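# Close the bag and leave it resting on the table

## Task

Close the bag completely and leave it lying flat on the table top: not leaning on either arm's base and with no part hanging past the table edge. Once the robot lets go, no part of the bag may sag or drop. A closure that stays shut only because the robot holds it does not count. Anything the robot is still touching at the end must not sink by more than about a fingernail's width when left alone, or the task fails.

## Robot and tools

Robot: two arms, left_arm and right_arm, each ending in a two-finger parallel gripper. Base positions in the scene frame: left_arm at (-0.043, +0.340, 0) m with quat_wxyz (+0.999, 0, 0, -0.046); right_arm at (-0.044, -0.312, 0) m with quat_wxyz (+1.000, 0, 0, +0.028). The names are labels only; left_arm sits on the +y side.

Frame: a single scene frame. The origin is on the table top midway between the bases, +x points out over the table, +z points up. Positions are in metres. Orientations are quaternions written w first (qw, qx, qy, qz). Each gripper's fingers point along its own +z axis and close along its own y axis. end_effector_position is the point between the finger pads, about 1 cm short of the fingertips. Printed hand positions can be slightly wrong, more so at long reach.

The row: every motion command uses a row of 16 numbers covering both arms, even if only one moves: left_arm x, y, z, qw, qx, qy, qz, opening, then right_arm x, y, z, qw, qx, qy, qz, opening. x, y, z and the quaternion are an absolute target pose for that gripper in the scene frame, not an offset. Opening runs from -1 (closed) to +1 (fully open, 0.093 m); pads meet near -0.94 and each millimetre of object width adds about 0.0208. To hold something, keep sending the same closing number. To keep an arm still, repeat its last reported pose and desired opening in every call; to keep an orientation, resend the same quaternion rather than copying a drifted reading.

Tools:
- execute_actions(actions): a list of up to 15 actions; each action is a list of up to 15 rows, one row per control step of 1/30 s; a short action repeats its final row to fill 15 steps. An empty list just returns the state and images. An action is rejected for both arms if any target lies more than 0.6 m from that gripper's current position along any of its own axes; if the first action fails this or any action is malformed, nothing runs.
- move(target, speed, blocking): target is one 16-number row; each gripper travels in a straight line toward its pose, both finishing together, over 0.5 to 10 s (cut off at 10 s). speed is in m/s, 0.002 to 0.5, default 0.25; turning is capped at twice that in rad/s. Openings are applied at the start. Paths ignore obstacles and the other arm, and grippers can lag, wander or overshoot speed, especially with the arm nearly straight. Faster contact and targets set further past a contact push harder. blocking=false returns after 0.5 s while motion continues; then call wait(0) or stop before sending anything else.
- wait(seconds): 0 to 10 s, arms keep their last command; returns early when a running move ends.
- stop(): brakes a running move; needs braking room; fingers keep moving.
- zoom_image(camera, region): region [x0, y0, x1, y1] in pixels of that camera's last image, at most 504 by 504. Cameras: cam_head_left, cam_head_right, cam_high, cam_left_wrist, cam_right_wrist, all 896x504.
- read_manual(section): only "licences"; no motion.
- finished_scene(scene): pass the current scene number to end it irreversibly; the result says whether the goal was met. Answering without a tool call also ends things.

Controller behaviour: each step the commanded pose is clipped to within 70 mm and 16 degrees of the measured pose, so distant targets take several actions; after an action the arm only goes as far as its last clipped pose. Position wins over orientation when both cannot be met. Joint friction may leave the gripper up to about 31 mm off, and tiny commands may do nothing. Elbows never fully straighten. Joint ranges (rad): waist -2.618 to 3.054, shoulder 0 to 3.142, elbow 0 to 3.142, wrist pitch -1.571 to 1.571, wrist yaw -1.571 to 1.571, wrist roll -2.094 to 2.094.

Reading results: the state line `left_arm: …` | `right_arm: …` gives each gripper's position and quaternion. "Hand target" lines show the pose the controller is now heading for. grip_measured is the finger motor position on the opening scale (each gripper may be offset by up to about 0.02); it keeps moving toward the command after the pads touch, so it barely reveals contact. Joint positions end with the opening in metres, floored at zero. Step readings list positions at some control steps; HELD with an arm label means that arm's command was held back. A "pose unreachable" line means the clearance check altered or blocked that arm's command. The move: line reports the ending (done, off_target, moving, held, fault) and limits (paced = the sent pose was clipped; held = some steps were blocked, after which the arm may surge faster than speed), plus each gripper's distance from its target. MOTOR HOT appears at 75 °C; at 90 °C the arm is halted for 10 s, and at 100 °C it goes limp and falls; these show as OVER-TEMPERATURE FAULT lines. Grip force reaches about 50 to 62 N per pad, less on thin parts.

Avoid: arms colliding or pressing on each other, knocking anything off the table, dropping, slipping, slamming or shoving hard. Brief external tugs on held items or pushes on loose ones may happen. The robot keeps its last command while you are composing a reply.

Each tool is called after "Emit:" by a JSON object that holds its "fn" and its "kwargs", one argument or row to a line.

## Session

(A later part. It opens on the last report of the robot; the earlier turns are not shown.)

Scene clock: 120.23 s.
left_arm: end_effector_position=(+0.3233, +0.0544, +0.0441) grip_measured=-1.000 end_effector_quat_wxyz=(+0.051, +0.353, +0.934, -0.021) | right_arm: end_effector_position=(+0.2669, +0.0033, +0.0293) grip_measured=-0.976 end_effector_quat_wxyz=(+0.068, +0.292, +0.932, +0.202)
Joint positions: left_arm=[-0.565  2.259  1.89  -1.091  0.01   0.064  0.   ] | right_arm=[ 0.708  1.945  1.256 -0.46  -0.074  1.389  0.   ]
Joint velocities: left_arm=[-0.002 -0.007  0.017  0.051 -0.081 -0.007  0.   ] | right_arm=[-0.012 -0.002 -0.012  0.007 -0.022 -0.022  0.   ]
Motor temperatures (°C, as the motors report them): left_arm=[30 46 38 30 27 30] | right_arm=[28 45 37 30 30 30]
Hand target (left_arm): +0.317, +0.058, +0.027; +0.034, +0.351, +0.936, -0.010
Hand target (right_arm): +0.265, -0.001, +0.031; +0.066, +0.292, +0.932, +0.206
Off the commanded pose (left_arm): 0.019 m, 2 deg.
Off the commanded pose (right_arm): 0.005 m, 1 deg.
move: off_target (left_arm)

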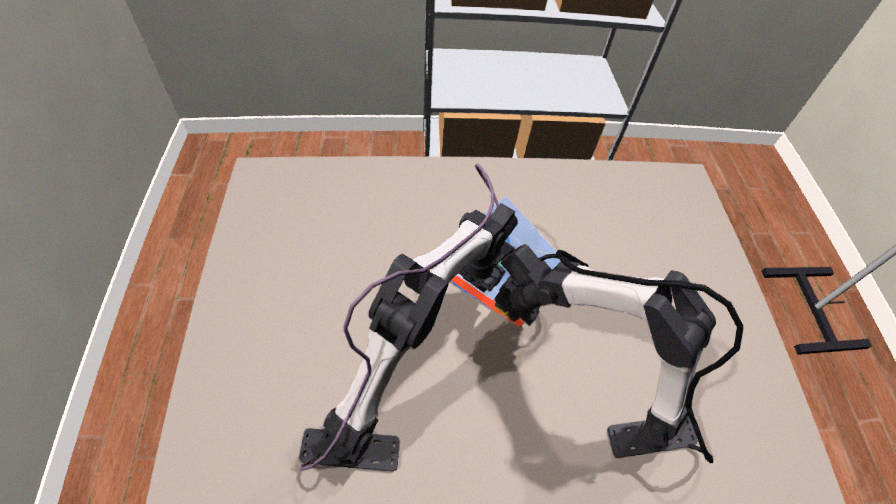

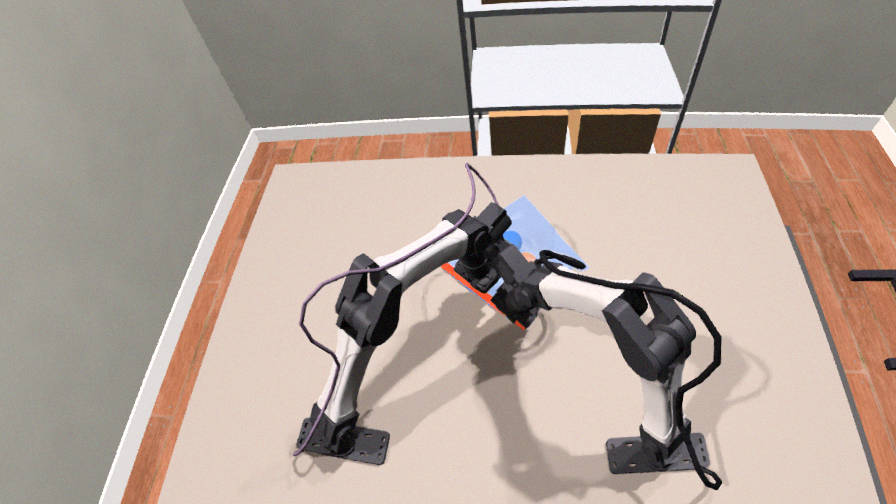

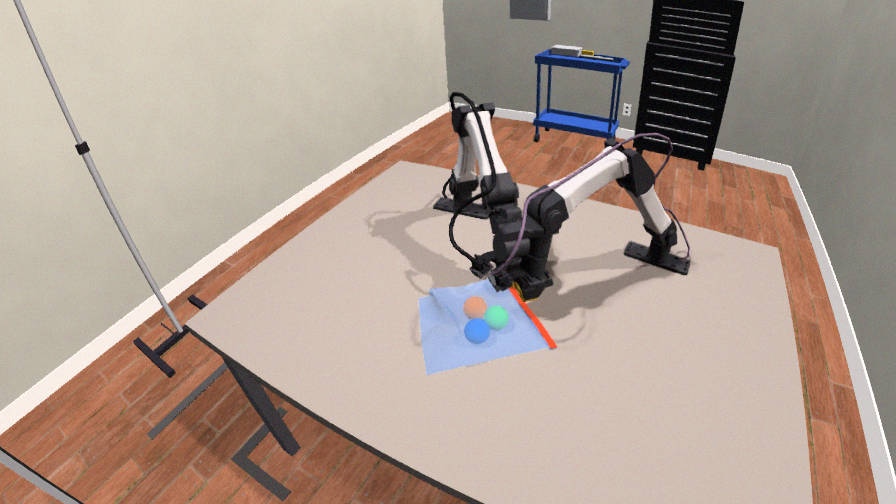

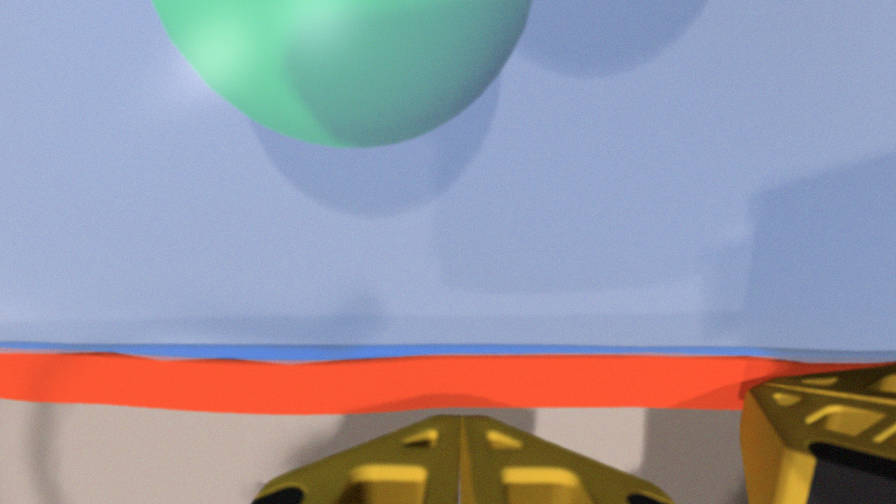

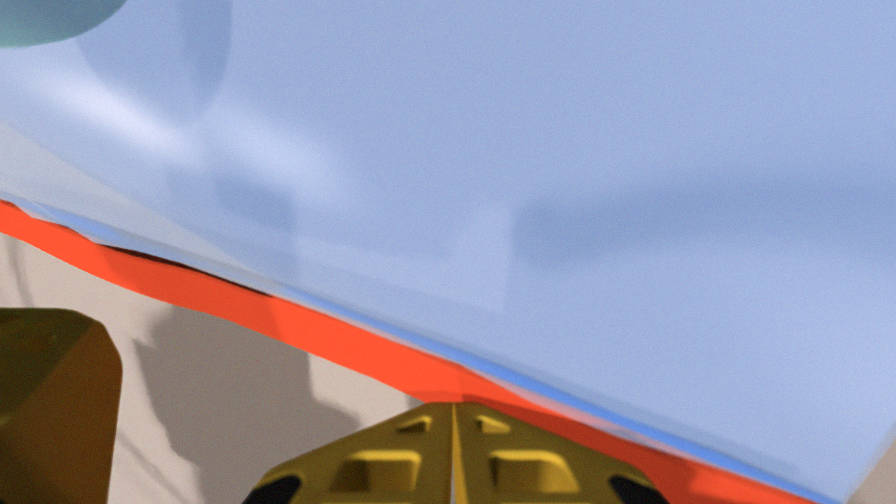

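Emit:
{"fn": "execute_actions", "kwargs": {
  "actions": []
}}

Scene clock: 123.03 s.
left_arm: end_effector_position=(+0.3233, +0.0544, +0.0441) grip_measured=-1.000 end_effector_quat_wxyz=(+0.051, +0.353, +0.934, -0.021) | right_arm: end_effector_position=(+0.2671, +0.0036, +0.0295) grip_measured=-0.976 end_effector_quat_wxyz=(+0.068, +0.292, +0.932, +0.202)
Joint positions: left_arm=[-0.565  2.259  1.89  -1.091  0.01   0.064  0.   ] | right_arm=[ 0.708  1.945  1.256 -0.458 -0.074  1.389  0.   ]
Joint velocities: left_arm=[-0.002 -0.002 -0.007 -0.007  0.007 -0.007  0.   ] | right_arm=[-0.007 -0.012 -0.012 -0.037  0.022 -0.051  0.   ]
Motor temperatures (°C, as the motors report them): left_arm=[30 46 38 30 27 30] | right_arm=[28 46 37 30 30 30]
Hand target (left_arm): +0.317, +0.058, +0.027; +0.034, +0.352, +0.935, -0.010
Hand target (right_arm): +0.265, -0.001, +0.031; +0.066, +0.292, +0.932, +0.206
Off the commanded pose (left_arm): 0.019 m, 2 deg.
Off the commanded pose (right_arm): 0.005 m, 1 deg.

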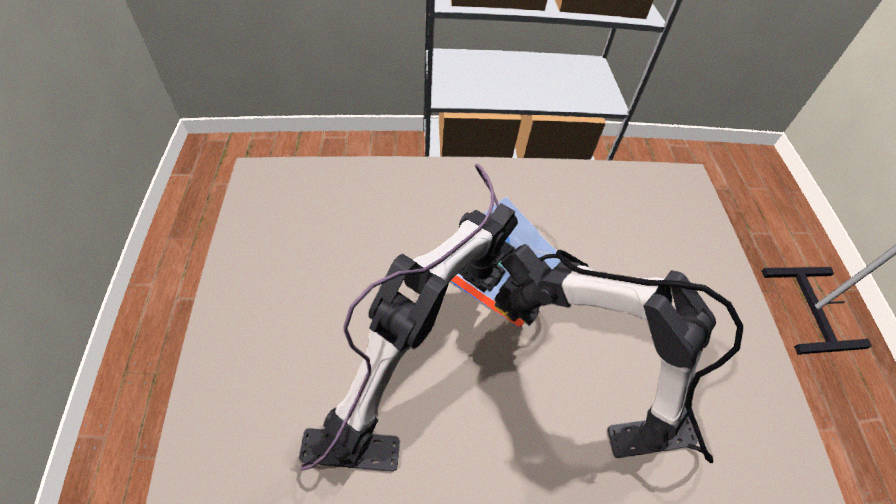

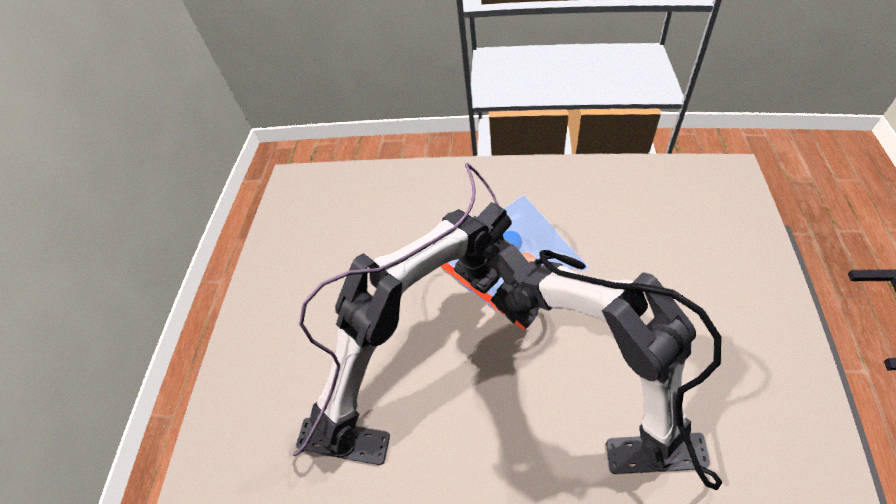

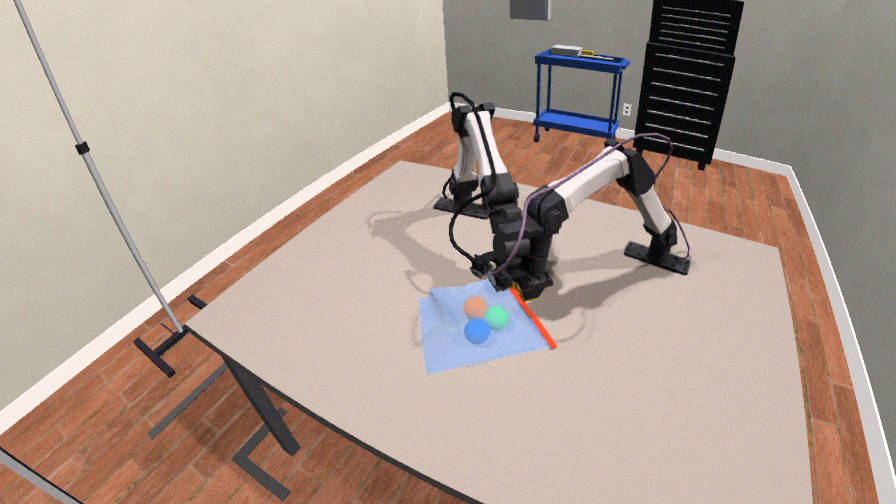

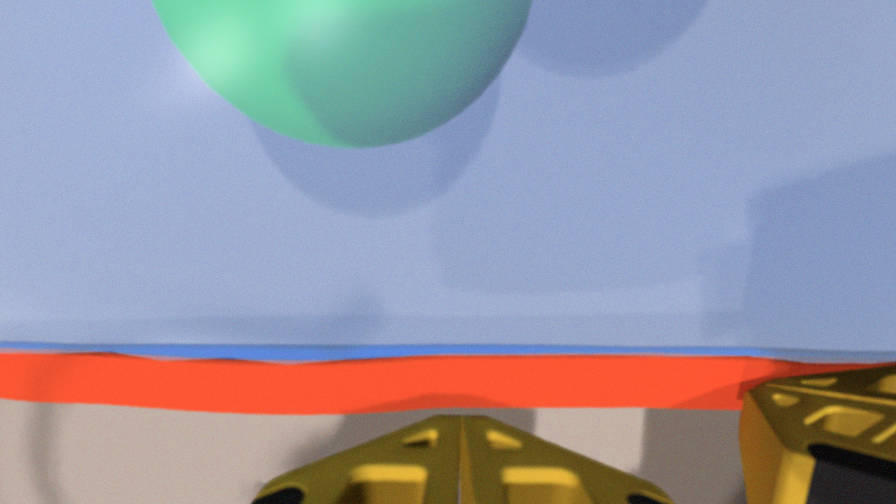

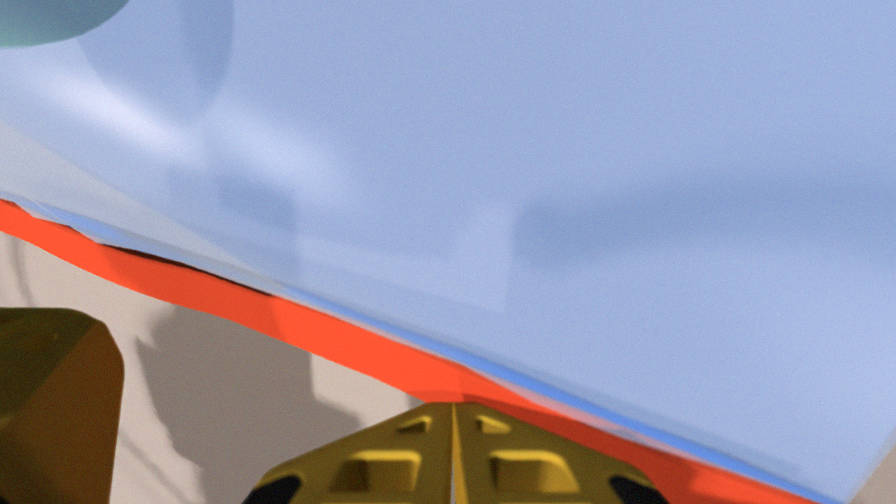

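Emit:
{"fn": "execute_actions", "kwargs": {
  "actions": [
    [[0.3125,0.061,0.012,0.01,0.3509,0.9361,-0.004,-1,0.262,-0.005,0.015,0.058,0.295,0.936,0.185,-1]],
    [[0.307,0.0655,-0.005,-0.008,0.3509,0.9361,0.003,-1,0.254,-0.013,-0.005,0.05,0.2965,0.941,0.155,-1]],
    [[0.302,0.069,-0.02,-0.018,0.3509,0.9361,0.007,-1,0.246,-0.021,-0.02,0.043,0.2975,0.944,0.135,-1]],
    [[0.2994,0.0713,-0.032,-0.0245,0.3509,0.9361,0.0092,-1,0.241,-0.0258,-0.032,0.0393,0.2981,0.9455,0.1245,-1]]
  ]
}}

Scene clock: 126.40 s.
left_arm: end_effector_position=(+0.3205, +0.0565, +0.0248) grip_measured=-1.000 end_effector_quat_wxyz=(+0.030, +0.352, +0.935, -0.014) | right_arm: end_effector_position=(+0.2670, +0.0031, +0.0157) grip_measured=-0.976 end_effector_quat_wxyz=(+0.067, +0.293, +0.933, +0.199)
Joint positions: left_arm=[-0.565  2.303  1.89  -1.092  0.01   0.062  0.   ] | right_arm=[ 0.708  1.971  1.236 -0.419 -0.072  1.388  0.   ]
Joint velocities: left_arm=[-0.022 -0.002  0.007 -0.037 -0.007  0.007  0.   ] | right_arm=[-0.002  0.027 -0.017 -0.125  0.007 -0.007  0.   ]
Motor temperatures (°C, as the motors report them): left_arm=[30 47 38 30 27 30] | right_arm=[28 46 36 30 30 30]
Hand target (left_arm): +0.320, +0.057, +0.025; +0.030, +0.352, +0.935, -0.014
Hand target (right_arm): +0.241, -0.027, -0.028; +0.039, +0.298, +0.946, +0.125
Off the commanded pose (left_arm): 0.062 m, 7 deg.
Off the commanded pose (right_arm): 0.062 m, 9 deg.
Step readings (end_effector_position; steps 1 to 15: 1st action; 16 to 30: 2nd action; 31 to 45: 3rd action; 46 to 60: 4th action):
0: left_arm (+0.3233, +0.0544, +0.0441) | right_arm (+0.2671, +0.0036, +0.0295)
1: left_arm (+0.3231, +0.0545, +0.0429) | right_arm (+0.2671, +0.0036, +0.0295)
2: left_arm (+0.3229, +0.0546, +0.0414) | right_arm (+0.2671, +0.0036, +0.0295)
4: left_arm (+0.3221, +0.0552, +0.0358) | right_arm (+0.2671, +0.0036, +0.0295)
8: left_arm (+0.3207, +0.0563, +0.0262) | right_arm (+0.2671, +0.0036, +0.0295)
15: left_arm (+0.3205, +0.0565, +0.0248) | right_arm (+0.2671, +0.0036, +0.0295)
16: left_arm (+0.3205, +0.0565, +0.0248) | right_arm (+0.2669, +0.0033, +0.0284) HELD left_arm
17: left_arm (+0.3205, +0.0565, +0.0248) | right_arm (+0.2667, +0.0030, +0.0268) HELD left_arm
19: left_arm (+0.3205, +0.0565, +0.0248) | right_arm (+0.2657, +0.0019, +0.0216) HELD left_arm
23: left_arm (+0.3205, +0.0565, +0.0248) | right_arm (+0.2652, +0.0014, +0.0181) HELD left_arm
30: left_arm (+0.3205, +0.0565, +0.0248) | right_arm (+0.2652, +0.0014, +0.0181) HELD left_arm
31: left_arm (+0.3205, +0.0565, +0.0248) | right_arm (+0.2648, +0.0010, +0.0172) HELD left_arm
32: left_arm (+0.3205, +0.0565, +0.0248) | right_arm (+0.2646, +0.0008, +0.0164) HELD left_arm
34: left_arm (+0.3205, +0.0565, +0.0248) | right_arm (+0.2654, +0.0015, +0.0168) HELD left_arm
38: left_arm (+0.3205, +0.0565, +0.0248) | right_arm (+0.2654, +0.0015, +0.0168) HELD left_arm
45: left_arm (+0.3205, +0.0565, +0.0248) | right_arm (+0.2654, +0.0015, +0.0168) HELD left_arm
46: left_arm (+0.3205, +0.0565, +0.0248) | right_arm (+0.2651, +0.0013, +0.0158) HELD left_arm
47: left_arm (+0.3205, +0.0565, +0.0248) | right_arm (+0.2653, +0.0014, +0.0153) HELD left_arm
49: left_arm (+0.3205, +0.0565, +0.0248) | right_arm (+0.2663, +0.0023, +0.0156) HELD left_arm
53: left_arm (+0.3205, +0.0565, +0.0248) | right_arm (+0.2669, +0.0029, +0.0157) HELD left_arm
60: end_effector_position above HELD left_arm
HELD left_arm: steps 16 to 60.
pose unreachable (left arm): on one or more control steps of this call, first in action 1 (counted from 0), this arm could not follow its commanded pose, so it was not sent that pose on those steps. On the call's last step it was still not sent that pose. It may still have moved: this result reports where it is.
cause: the commanded pose would bring a part of the arm too close to another arm (this arm's wrist (the part past joint 4) and the other arm's wrist (the part past joint 4)).

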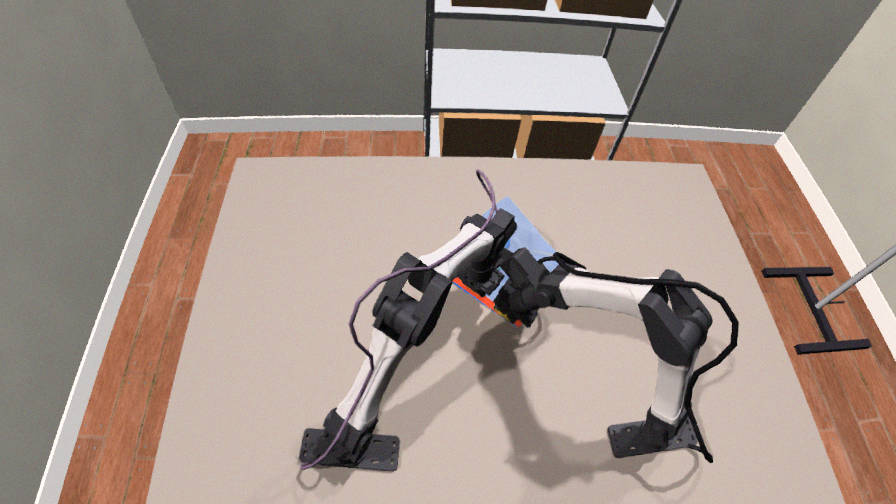

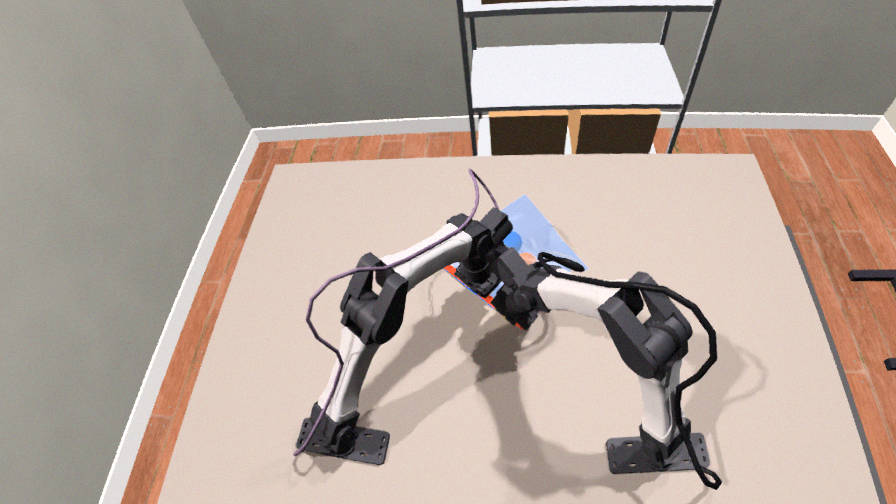

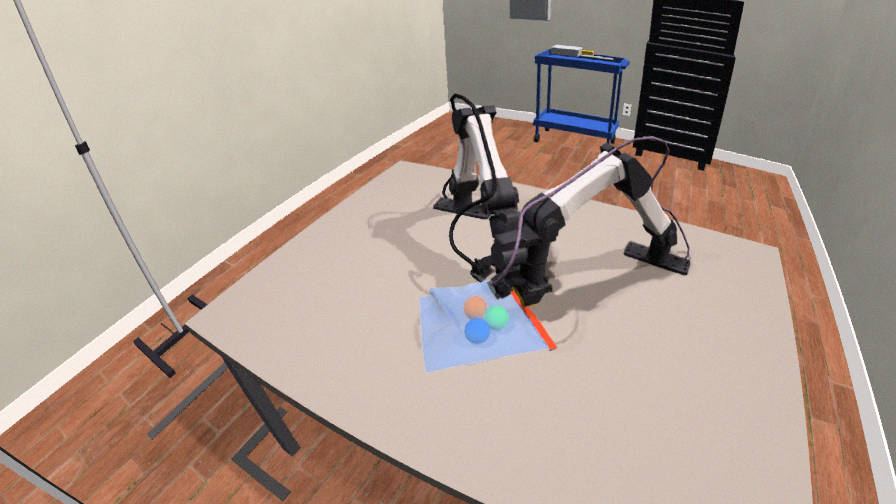

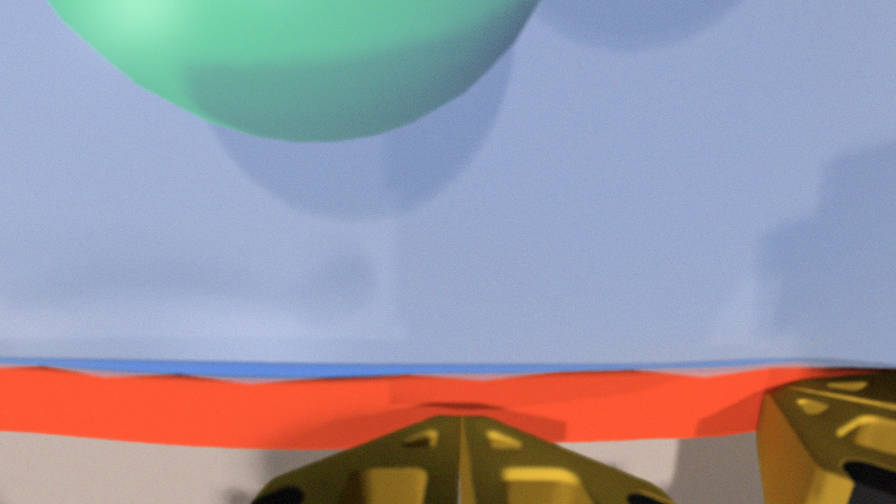

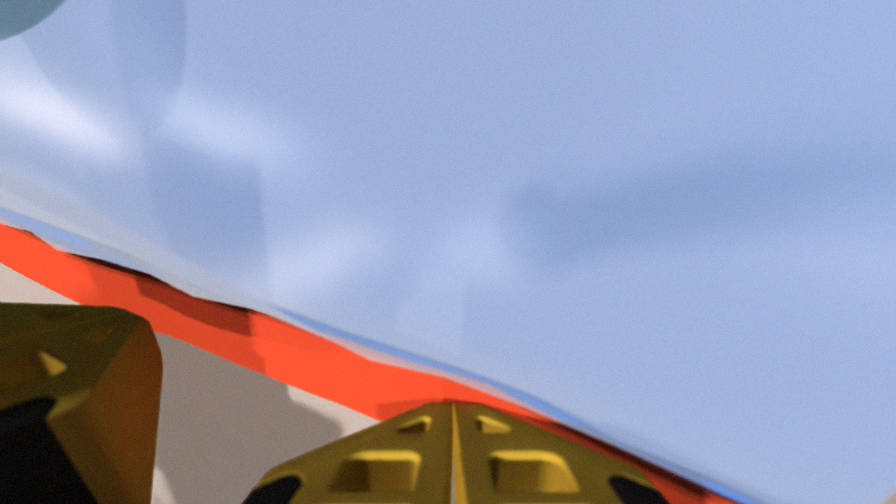

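Emit:
{"fn": "execute_actions", "kwargs": {
  "actions": [
    [[0.330,0.0735,0.022,0.03,0.3515,0.9355,-0.012,-1,0.241,-0.0258,-0.032,0.0393,0.2981,0.9455,0.1245,-1]],
    [[0.334,0.082,0.020,0.025,0.3515,0.9357,-0.009,-1,0.241,-0.0258,-0.032,0.0393,0.2981,0.9455,0.1245,-1]]
  ]
}}

Scene clock: 128.97 s.
left_arm: end_effector_position=(+0.3355, +0.0769, +0.0248) grip_measured=-1.000 end_effector_quat_wxyz=(+0.031, +0.350, +0.936, -0.013) | right_arm: end_effector_position=(+0.2670, +0.0031, +0.0157) grip_measured=-0.976 end_effector_quat_wxyz=(+0.067, +0.293, +0.933, +0.199)
Joint positions: left_arm=[-0.51   2.303  1.89  -1.092  0.01   0.113  0.   ] | right_arm=[ 0.708  1.971  1.236 -0.419 -0.072  1.388  0.   ]
Joint velocities: left_arm=[ 0.002 -0.032 -0.002 -0.007 -0.007 -0.007  0.   ] | right_arm=[ 0.002 -0.017 -0.002  0.022 -0.007 -0.022  0.   ]
Motor temperatures (°C, as the motors report them): left_arm=[30 48 38 30 27 30] | right_arm=[28 46 36 30 30 30]
Hand target (left_arm): +0.334, +0.082, +0.020; +0.025, +0.352, +0.936, -0.009
Hand target (right_arm): +0.241, -0.027, -0.028; +0.039, +0.298, +0.946, +0.125
Off the commanded pose (left_arm): 0.007 m, 1 deg.
Off the commanded pose (right_arm): 0.062 m, 9 deg.
Step readings (end_effector_position; steps 1 to 15: 1st action; 16 to 30: 2nd action):
0: left_arm (+0.3205, +0.0565, +0.0248) | right_arm (+0.2670, +0.0031, +0.0157)
1: left_arm (+0.3210, +0.0572, +0.0248) | right_arm (+0.2670, +0.0031, +0.0157)
2: left_arm (+0.3221, +0.0586, +0.0248) | right_arm (+0.2670, +0.0031, +0.0157)
4: left_arm (+0.3257, +0.0634, +0.0248) | right_arm (+0.2670, +0.0031, +0.0157)
8: left_arm (+0.3316, +0.0714, +0.0248) | right_arm (+0.2670, +0.0031, +0.0157)
15: left_arm (+0.3320, +0.0720, +0.0248) | right_arm (+0.2670, +0.0031, +0.0157)
16: left_arm (+0.3322, +0.0723, +0.0248) | right_arm (+0.2670, +0.0031, +0.0157)
17: left_arm (+0.3327, +0.0729, +0.0248) | right_arm (+0.2670, +0.0031, +0.0157)
19: left_arm (+0.3338, +0.0745, +0.0248) | right_arm (+0.2670, +0.0031, +0.0157)
23: left_arm (+0.3354, +0.0768, +0.0248) | right_arm (+0.2670, +0.0031, +0.0157)
30: end_effector_position above

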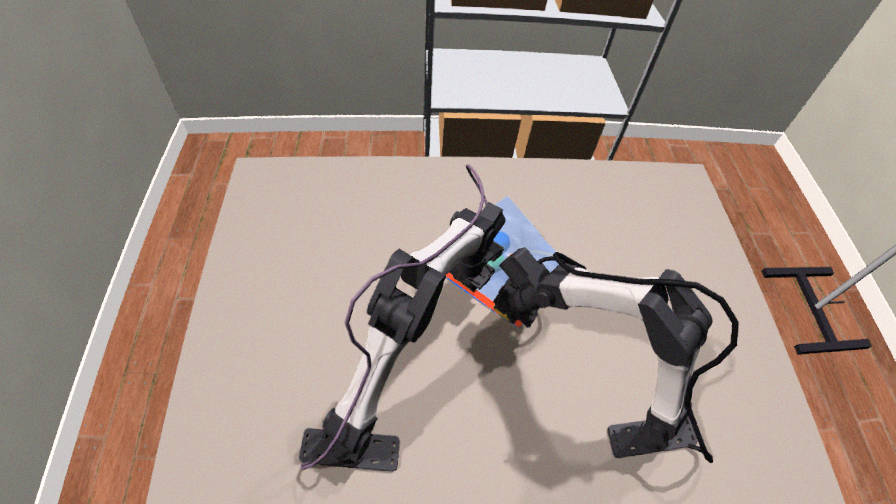

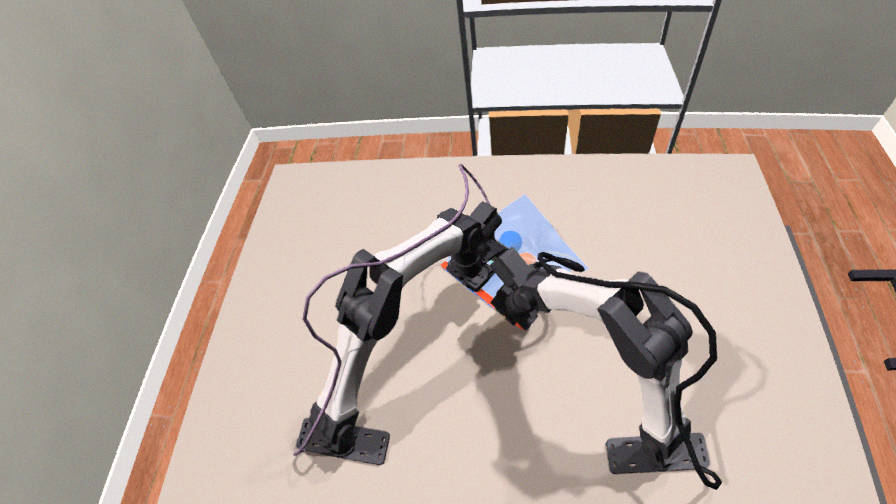

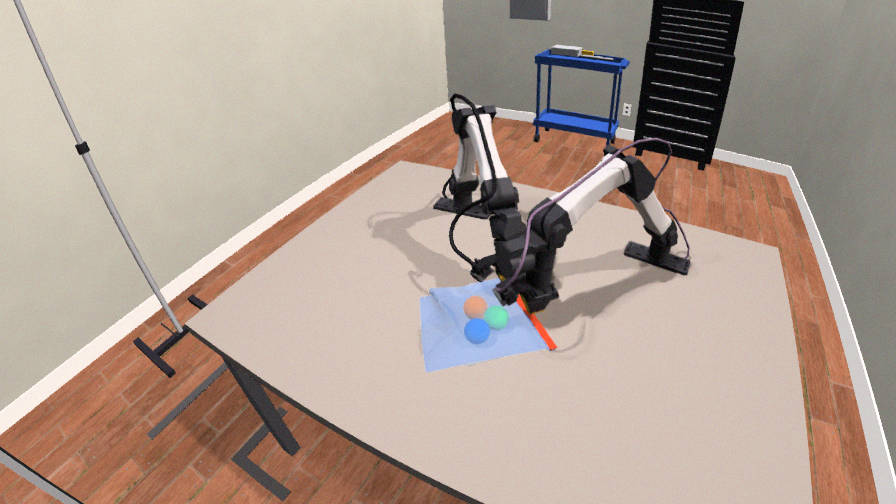

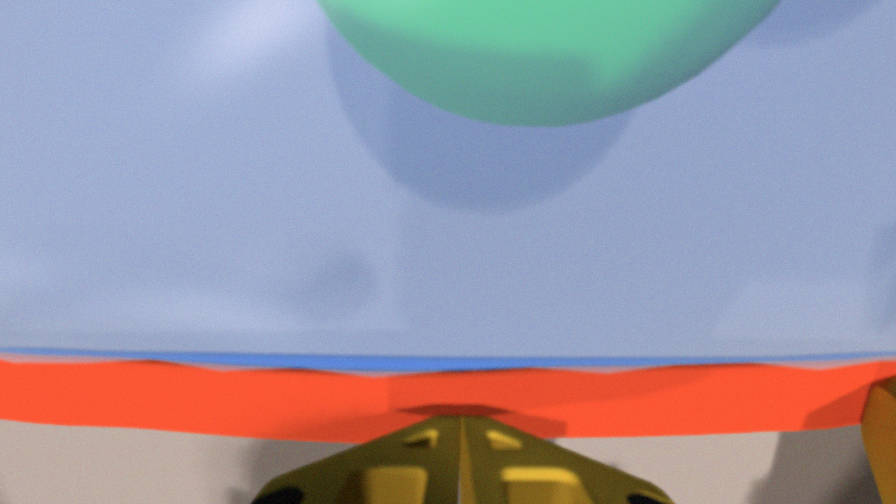

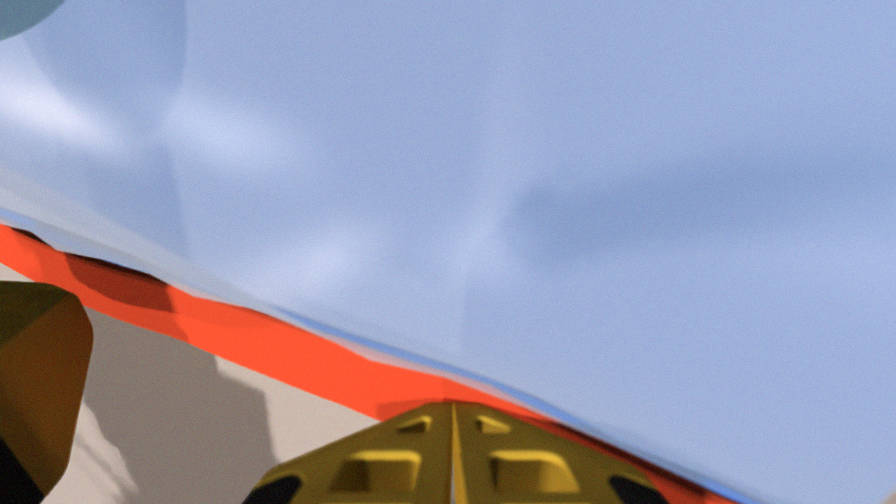

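Emit:
{"fn": "execute_actions", "kwargs": {
  "actions": [
    [[0.331,0.080,0.003,0.01,0.3509,0.9361,-0.004,-1,0.241,-0.0258,-0.032,0.0393,0.2981,0.9455,0.1245,-1]],
    [[0.325,0.0842,-0.015,-0.008,0.3509,0.9361,0.003,-1,0.241,-0.0258,-0.032,0.0393,0.2981,0.9455,0.1245,-1]],
    [[0.3191,0.0883,-0.032,-0.0245,0.3509,0.9361,0.0092,-1,0.241,-0.0258,-0.032,0.0393,0.2981,0.9455,0.1245,-1]]
  ]
}}

Scene clock: 131.53 s.
left_arm: end_effector_position=(+0.3347, +0.0775, +0.0101) grip_measured=-1.000 end_effector_quat_wxyz=(+0.021, +0.351, +0.936, -0.010) | right_arm: end_effector_position=(+0.2670, +0.0031, +0.0157) grip_measured=-0.976 end_effector_quat_wxyz=(+0.067, +0.293, +0.933, +0.199)
Joint positions: left_arm=[-0.51   2.333  1.885 -1.077  0.009  0.114  0.   ] | right_arm=[ 0.708  1.971  1.236 -0.419 -0.072  1.388  0.   ]
Joint velocities: left_arm=[-0.002  0.007 -0.002  0.051  0.007  0.066  0.   ] | right_arm=[ 0.017 -0.012 -0.012 -0.037 -0.022  0.007  0.   ]
Motor temperatures (°C, as the motors report them): left_arm=[30 48 38 30 27 30] | right_arm=[28 45 35 30 30 30]
Hand target (left_arm): +0.317, +0.090, -0.028; -0.025, +0.352, +0.936, +0.009
Hand target (right_arm): +0.241, -0.027, -0.028; +0.039, +0.298, +0.946, +0.125
Off the commanded pose (left_arm): 0.046 m, 6 deg.
Off the commanded pose (right_arm): 0.062 m, 9 deg.
Step readings (end_effector_position; steps 1 to 15: 1st action; 16 to 30: 2nd action; 31 to 45: 3rd action):
0: left_arm (+0.3355, +0.0769, +0.0248) | right_arm (+0.2670, +0.0031, +0.0157)
1: left_arm (+0.3354, +0.0770, +0.0243) | right_arm (+0.2670, +0.0031, +0.0157)
2: left_arm (+0.3354, +0.0769, +0.0237) | right_arm (+0.2670, +0.0031, +0.0157)
4: left_arm (+0.3350, +0.0772, +0.0212) | right_arm (+0.2670, +0.0031, +0.0157)
8: left_arm (+0.3342, +0.0778, +0.0168) | right_arm (+0.2670, +0.0031, +0.0157)
15: left_arm (+0.3341, +0.0779, +0.0161) | right_arm (+0.2670, +0.0031, +0.0157)
16: left_arm (+0.3341, +0.0778, +0.0155) | right_arm (+0.2670, +0.0031, +0.0157)
17: left_arm (+0.3345, +0.0776, +0.0145) | right_arm (+0.2670, +0.0031, +0.0157)
19: left_arm (+0.3346, +0.0775, +0.0117) | right_arm (+0.2670, +0.0031, +0.0157)
23: left_arm (+0.3347, +0.0775, +0.0115) | right_arm (+0.2670, +0.0031, +0.0157)
30: left_arm (+0.3347, +0.0775, +0.0115) | right_arm (+0.2670, +0.0031, +0.0157)
31: left_arm (+0.3346, +0.0776, +0.0107) | right_arm (+0.2670, +0.0031, +0.0157)
32: left_arm (+0.3343, +0.0778, +0.0101) | right_arm (+0.2670, +0.0031, +0.0157)
34: left_arm (+0.3347, +0.0775, +0.0101) | right_arm (+0.2670, +0.0031, +0.0157)
38: left_arm (+0.3347, +0.0775, +0.0101) | right_arm (+0.2670, +0.0031, +0.0157)
45: end_effector_position above

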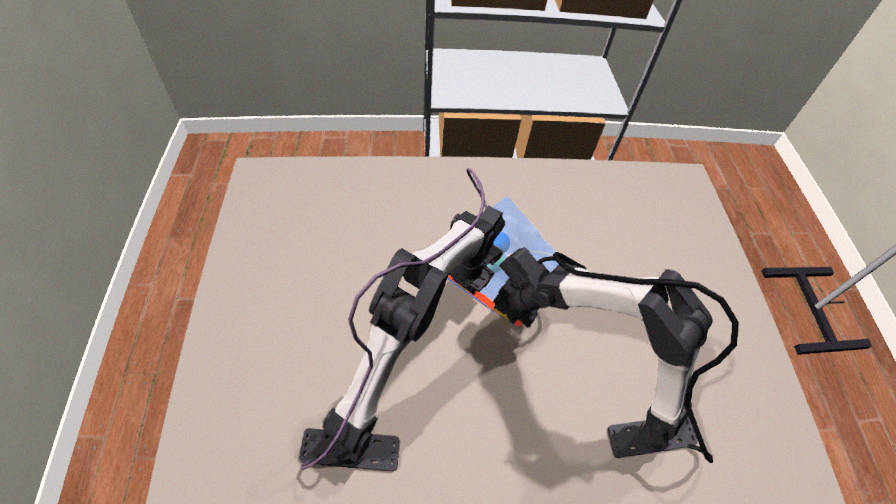

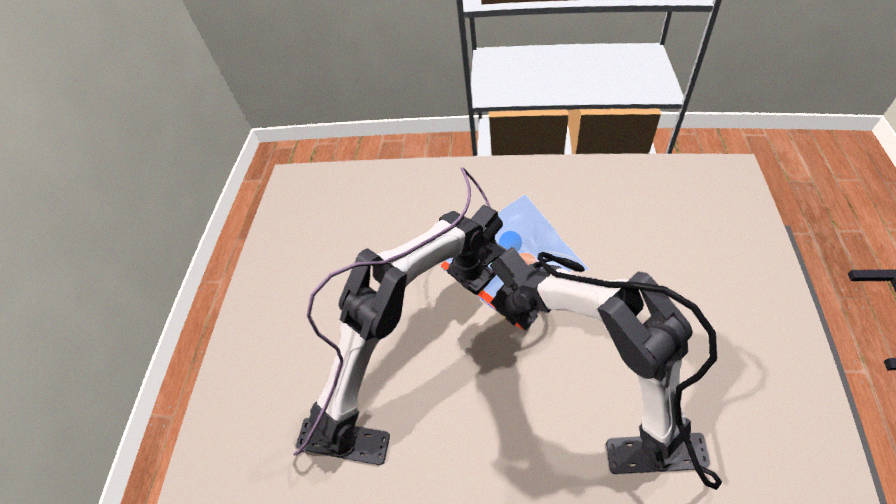

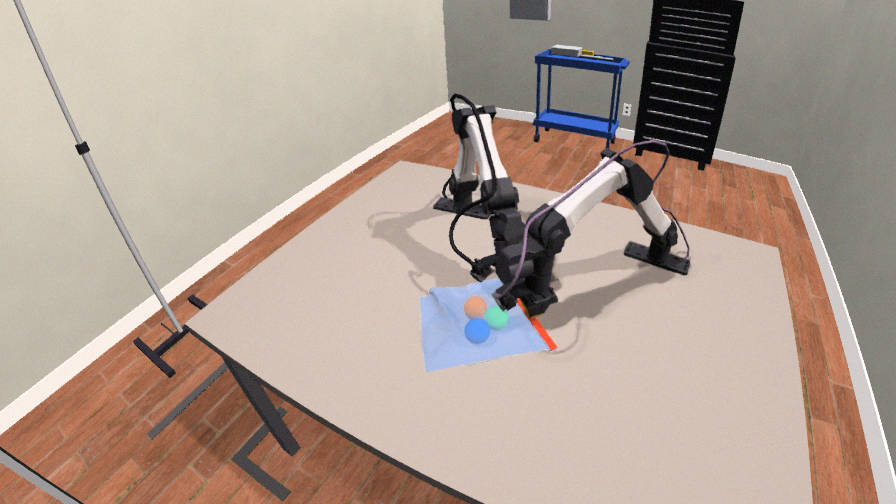

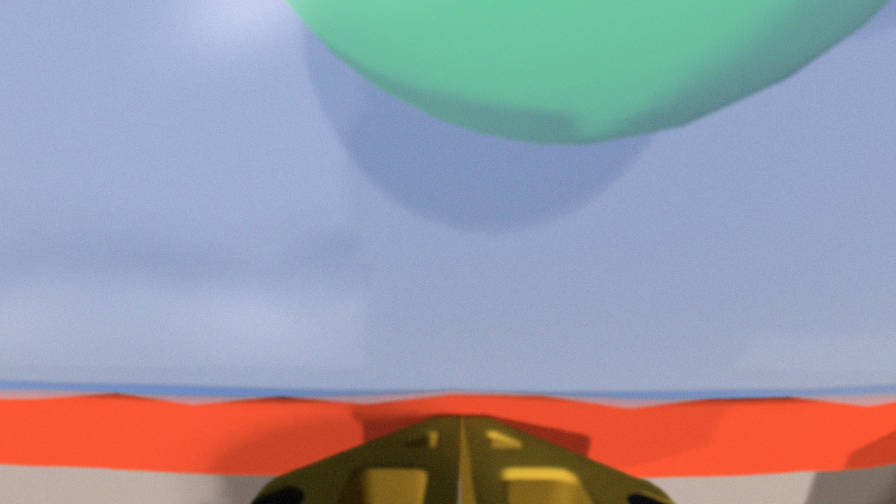

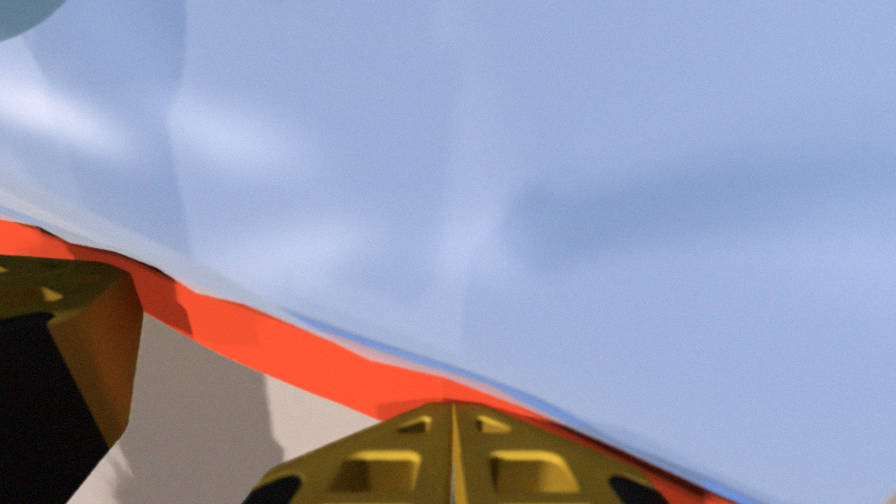

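Emit:
{"fn": "execute_actions", "kwargs": {
  "actions": [
    [[0.3287,0.0963,-0.032,-0.0245,0.3509,0.9361,0.0092,-1,0.241,-0.0258,-0.032,0.0393,0.2981,0.9455,0.1245,-1]],
    [[0.3383,0.1042,-0.032,-0.0245,0.3509,0.9361,0.0092,-1,0.241,-0.0258,-0.032,0.0393,0.2981,0.9455,0.1245,-1]],
    [[0.3479,0.1122,-0.032,-0.0245,0.3509,0.9361,0.0092,-1,0.241,-0.0258,-0.032,0.0393,0.2981,0.9455,0.1245,-1]],
    [[0.3575,0.1201,-0.032,-0.0245,0.3509,0.9361,0.0092,-1,0.241,-0.0258,-0.032,0.0393,0.2981,0.9455,0.1245,-1]],
    [[0.3671,0.1281,-0.032,-0.0245,0.3509,0.9361,0.0092,-1,0.241,-0.0258,-0.032,0.0393,0.2981,0.9455,0.1245,-1]]
  ]
}}

Scene clock: 135.87 s.
left_arm: end_effector_position=(+0.3586, +0.1021, +0.0101) grip_measured=-1.000 end_effector_quat_wxyz=(+0.008, +0.360, +0.932, -0.039) | right_arm: end_effector_position=(+0.2707, +0.0065, +0.0173) grip_measured=-0.976 end_effector_quat_wxyz=(+0.073, +0.292, +0.930, +0.210)
Joint positions: left_arm=[-0.414  2.385  1.974 -1.134  0.074  0.23   0.   ] | right_arm=[ 0.708  1.971  1.232 -0.389 -0.072  1.388  0.   ]
Joint velocities: left_arm=[ 0.007 -0.017 -0.002 -0.066 -0.007  0.022  0.   ] | right_arm=[-0.012 -0.012 -0.007 -0.051 -0.037 -0.022  0.   ]
Motor temperatures (°C, as the motors report them): left_arm=[30 47 38 30 27 30] | right_arm=[28 45 35 30 30 30]
Hand target (left_arm): +0.363, +0.129, -0.028; -0.025, +0.353, +0.935, +0.007
Hand target (right_arm): +0.241, -0.026, -0.027; +0.039, +0.298, +0.946, +0.125
Off the commanded pose (left_arm): 0.050 m, 7 deg.
Off the commanded pose (right_arm): 0.066 m, 11 deg.
Step readings (end_effector_position; steps 1 to 15: 1st action; 16 to 30: 2nd action; 31 to 45: 3rd action; 46 to 60: 4th action; 61 to 75: 5th action):
0: left_arm (+0.3347, +0.0775, +0.0101) | right_arm (+0.2670, +0.0031, +0.0157)
1: left_arm (+0.3349, +0.0778, +0.0101) | right_arm (+0.2670, +0.0031, +0.0157)
2: left_arm (+0.3352, +0.0782, +0.0101) | right_arm (+0.2670, +0.0031, +0.0157)
4: left_arm (+0.3355, +0.0787, +0.0101) | right_arm (+0.2673, +0.0033, +0.0159)
8: left_arm (+0.3354, +0.0785, +0.0101) | right_arm (+0.2673, +0.0033, +0.0159)
15: left_arm (+0.3354, +0.0785, +0.0101) | right_arm (+0.2673, +0.0033, +0.0159)
16: left_arm (+0.3358, +0.0790, +0.0101) | right_arm (+0.2673, +0.0033, +0.0159)
17: left_arm (+0.3363, +0.0798, +0.0101) | right_arm (+0.2673, +0.0034, +0.0159)
19: left_arm (+0.3374, +0.0815, +0.0102) | right_arm (+0.2681, +0.0041, +0.0164)
23: left_arm (+0.3378, +0.0820, +0.0102) | right_arm (+0.2686, +0.0046, +0.0167)
30: left_arm (+0.3378, +0.0820, +0.0102) | right_arm (+0.2686, +0.0046, +0.0167)
31: left_arm (+0.3385, +0.0824, +0.0101) | right_arm (+0.2686, +0.0046, +0.0167)
32: left_arm (+0.3393, +0.0826, +0.0100) | right_arm (+0.2687, +0.0046, +0.0167)
34: left_arm (+0.3411, +0.0843, +0.0100) | right_arm (+0.2692, +0.0052, +0.0171)
38: left_arm (+0.3418, +0.0850, +0.0100) | right_arm (+0.2696, +0.0054, +0.0166)
45: left_arm (+0.3418, +0.0850, +0.0100) | right_arm (+0.2699, +0.0058, +0.0168)
46: left_arm (+0.3425, +0.0856, +0.0102) | right_arm (+0.2699, +0.0058, +0.0168)
47: left_arm (+0.3438, +0.0860, +0.0101) | right_arm (+0.2701, +0.0059, +0.0168)
49: left_arm (+0.3462, +0.0883, +0.0101) | right_arm (+0.2705, +0.0063, +0.0171)
53: left_arm (+0.3499, +0.0929, +0.0102) | right_arm (+0.2706, +0.0064, +0.0172)
60: left_arm (+0.3500, +0.0933, +0.0101) | right_arm (+0.2706, +0.0064, +0.0172)
61: left_arm (+0.3508, +0.0939, +0.0103) | right_arm (+0.2706, +0.0064, +0.0172)
62: left_arm (+0.3522, +0.0946, +0.0100) | right_arm (+0.2706, +0.0064, +0.0172)
64: left_arm (+0.3550, +0.0976, +0.0102) | right_arm (+0.2707, +0.0065, +0.0172)
68: left_arm (+0.3584, +0.1018, +0.0101) | right_arm (+0.2707, +0.0065, +0.0173)
75: end_effector_position above

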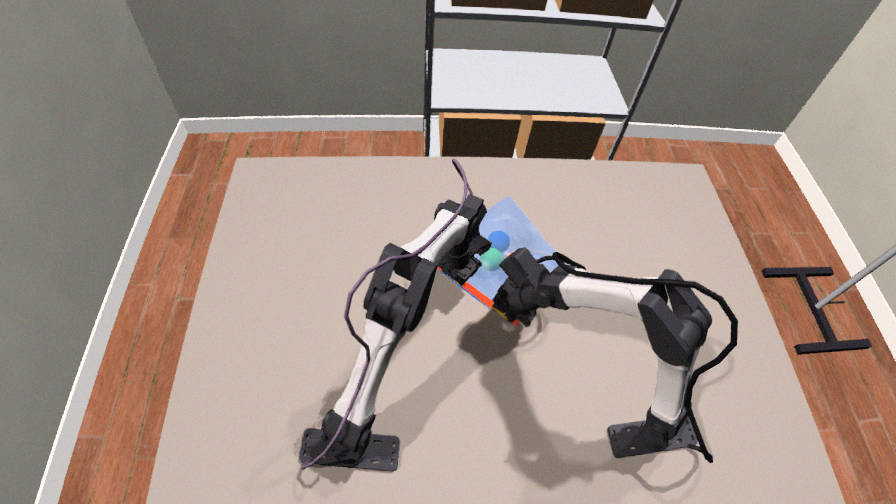

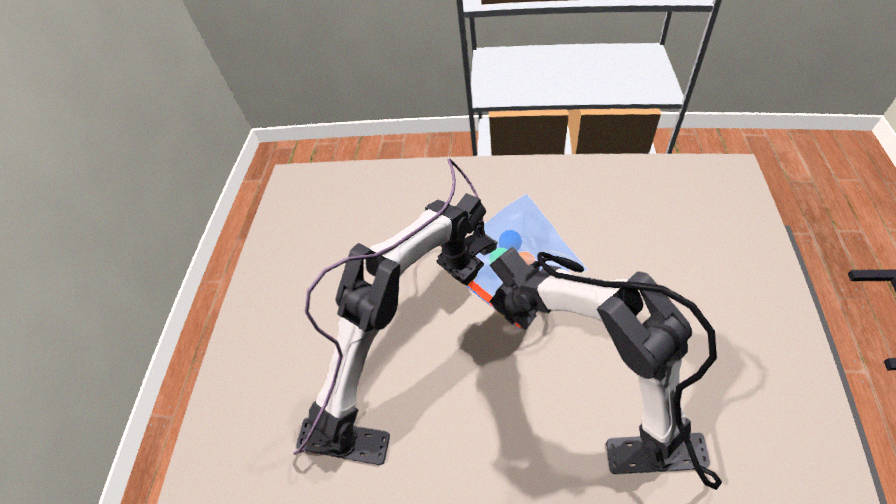

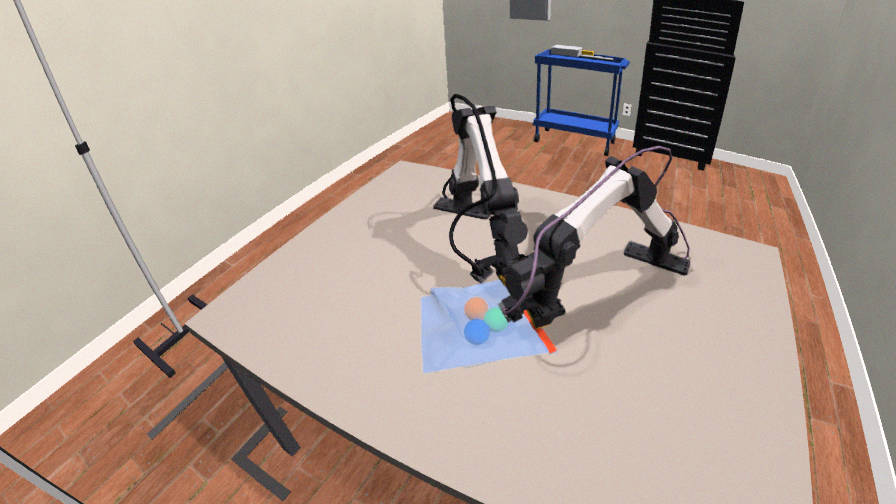

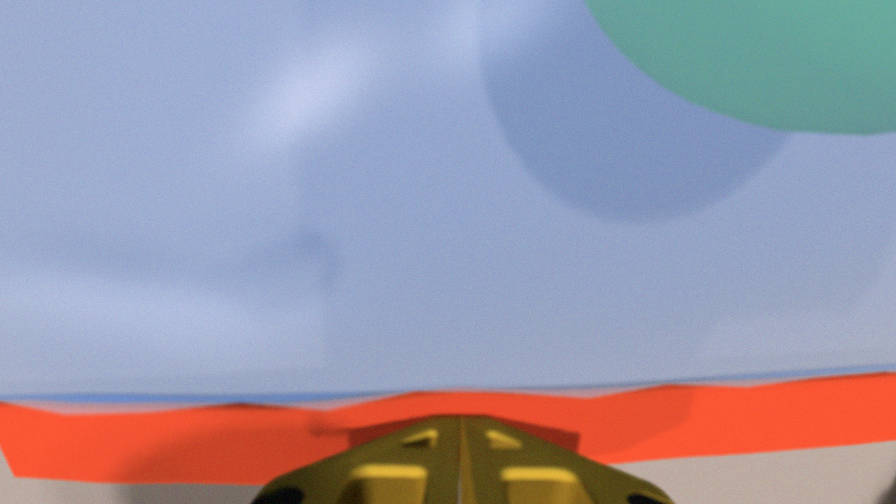

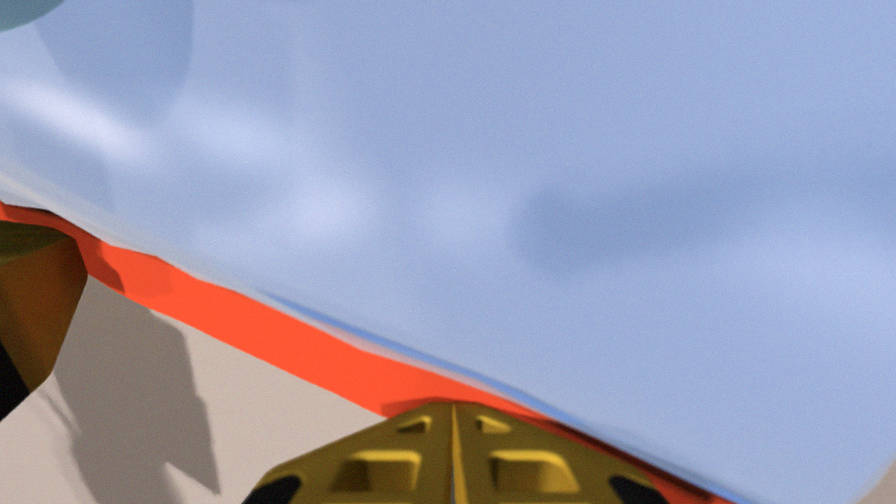

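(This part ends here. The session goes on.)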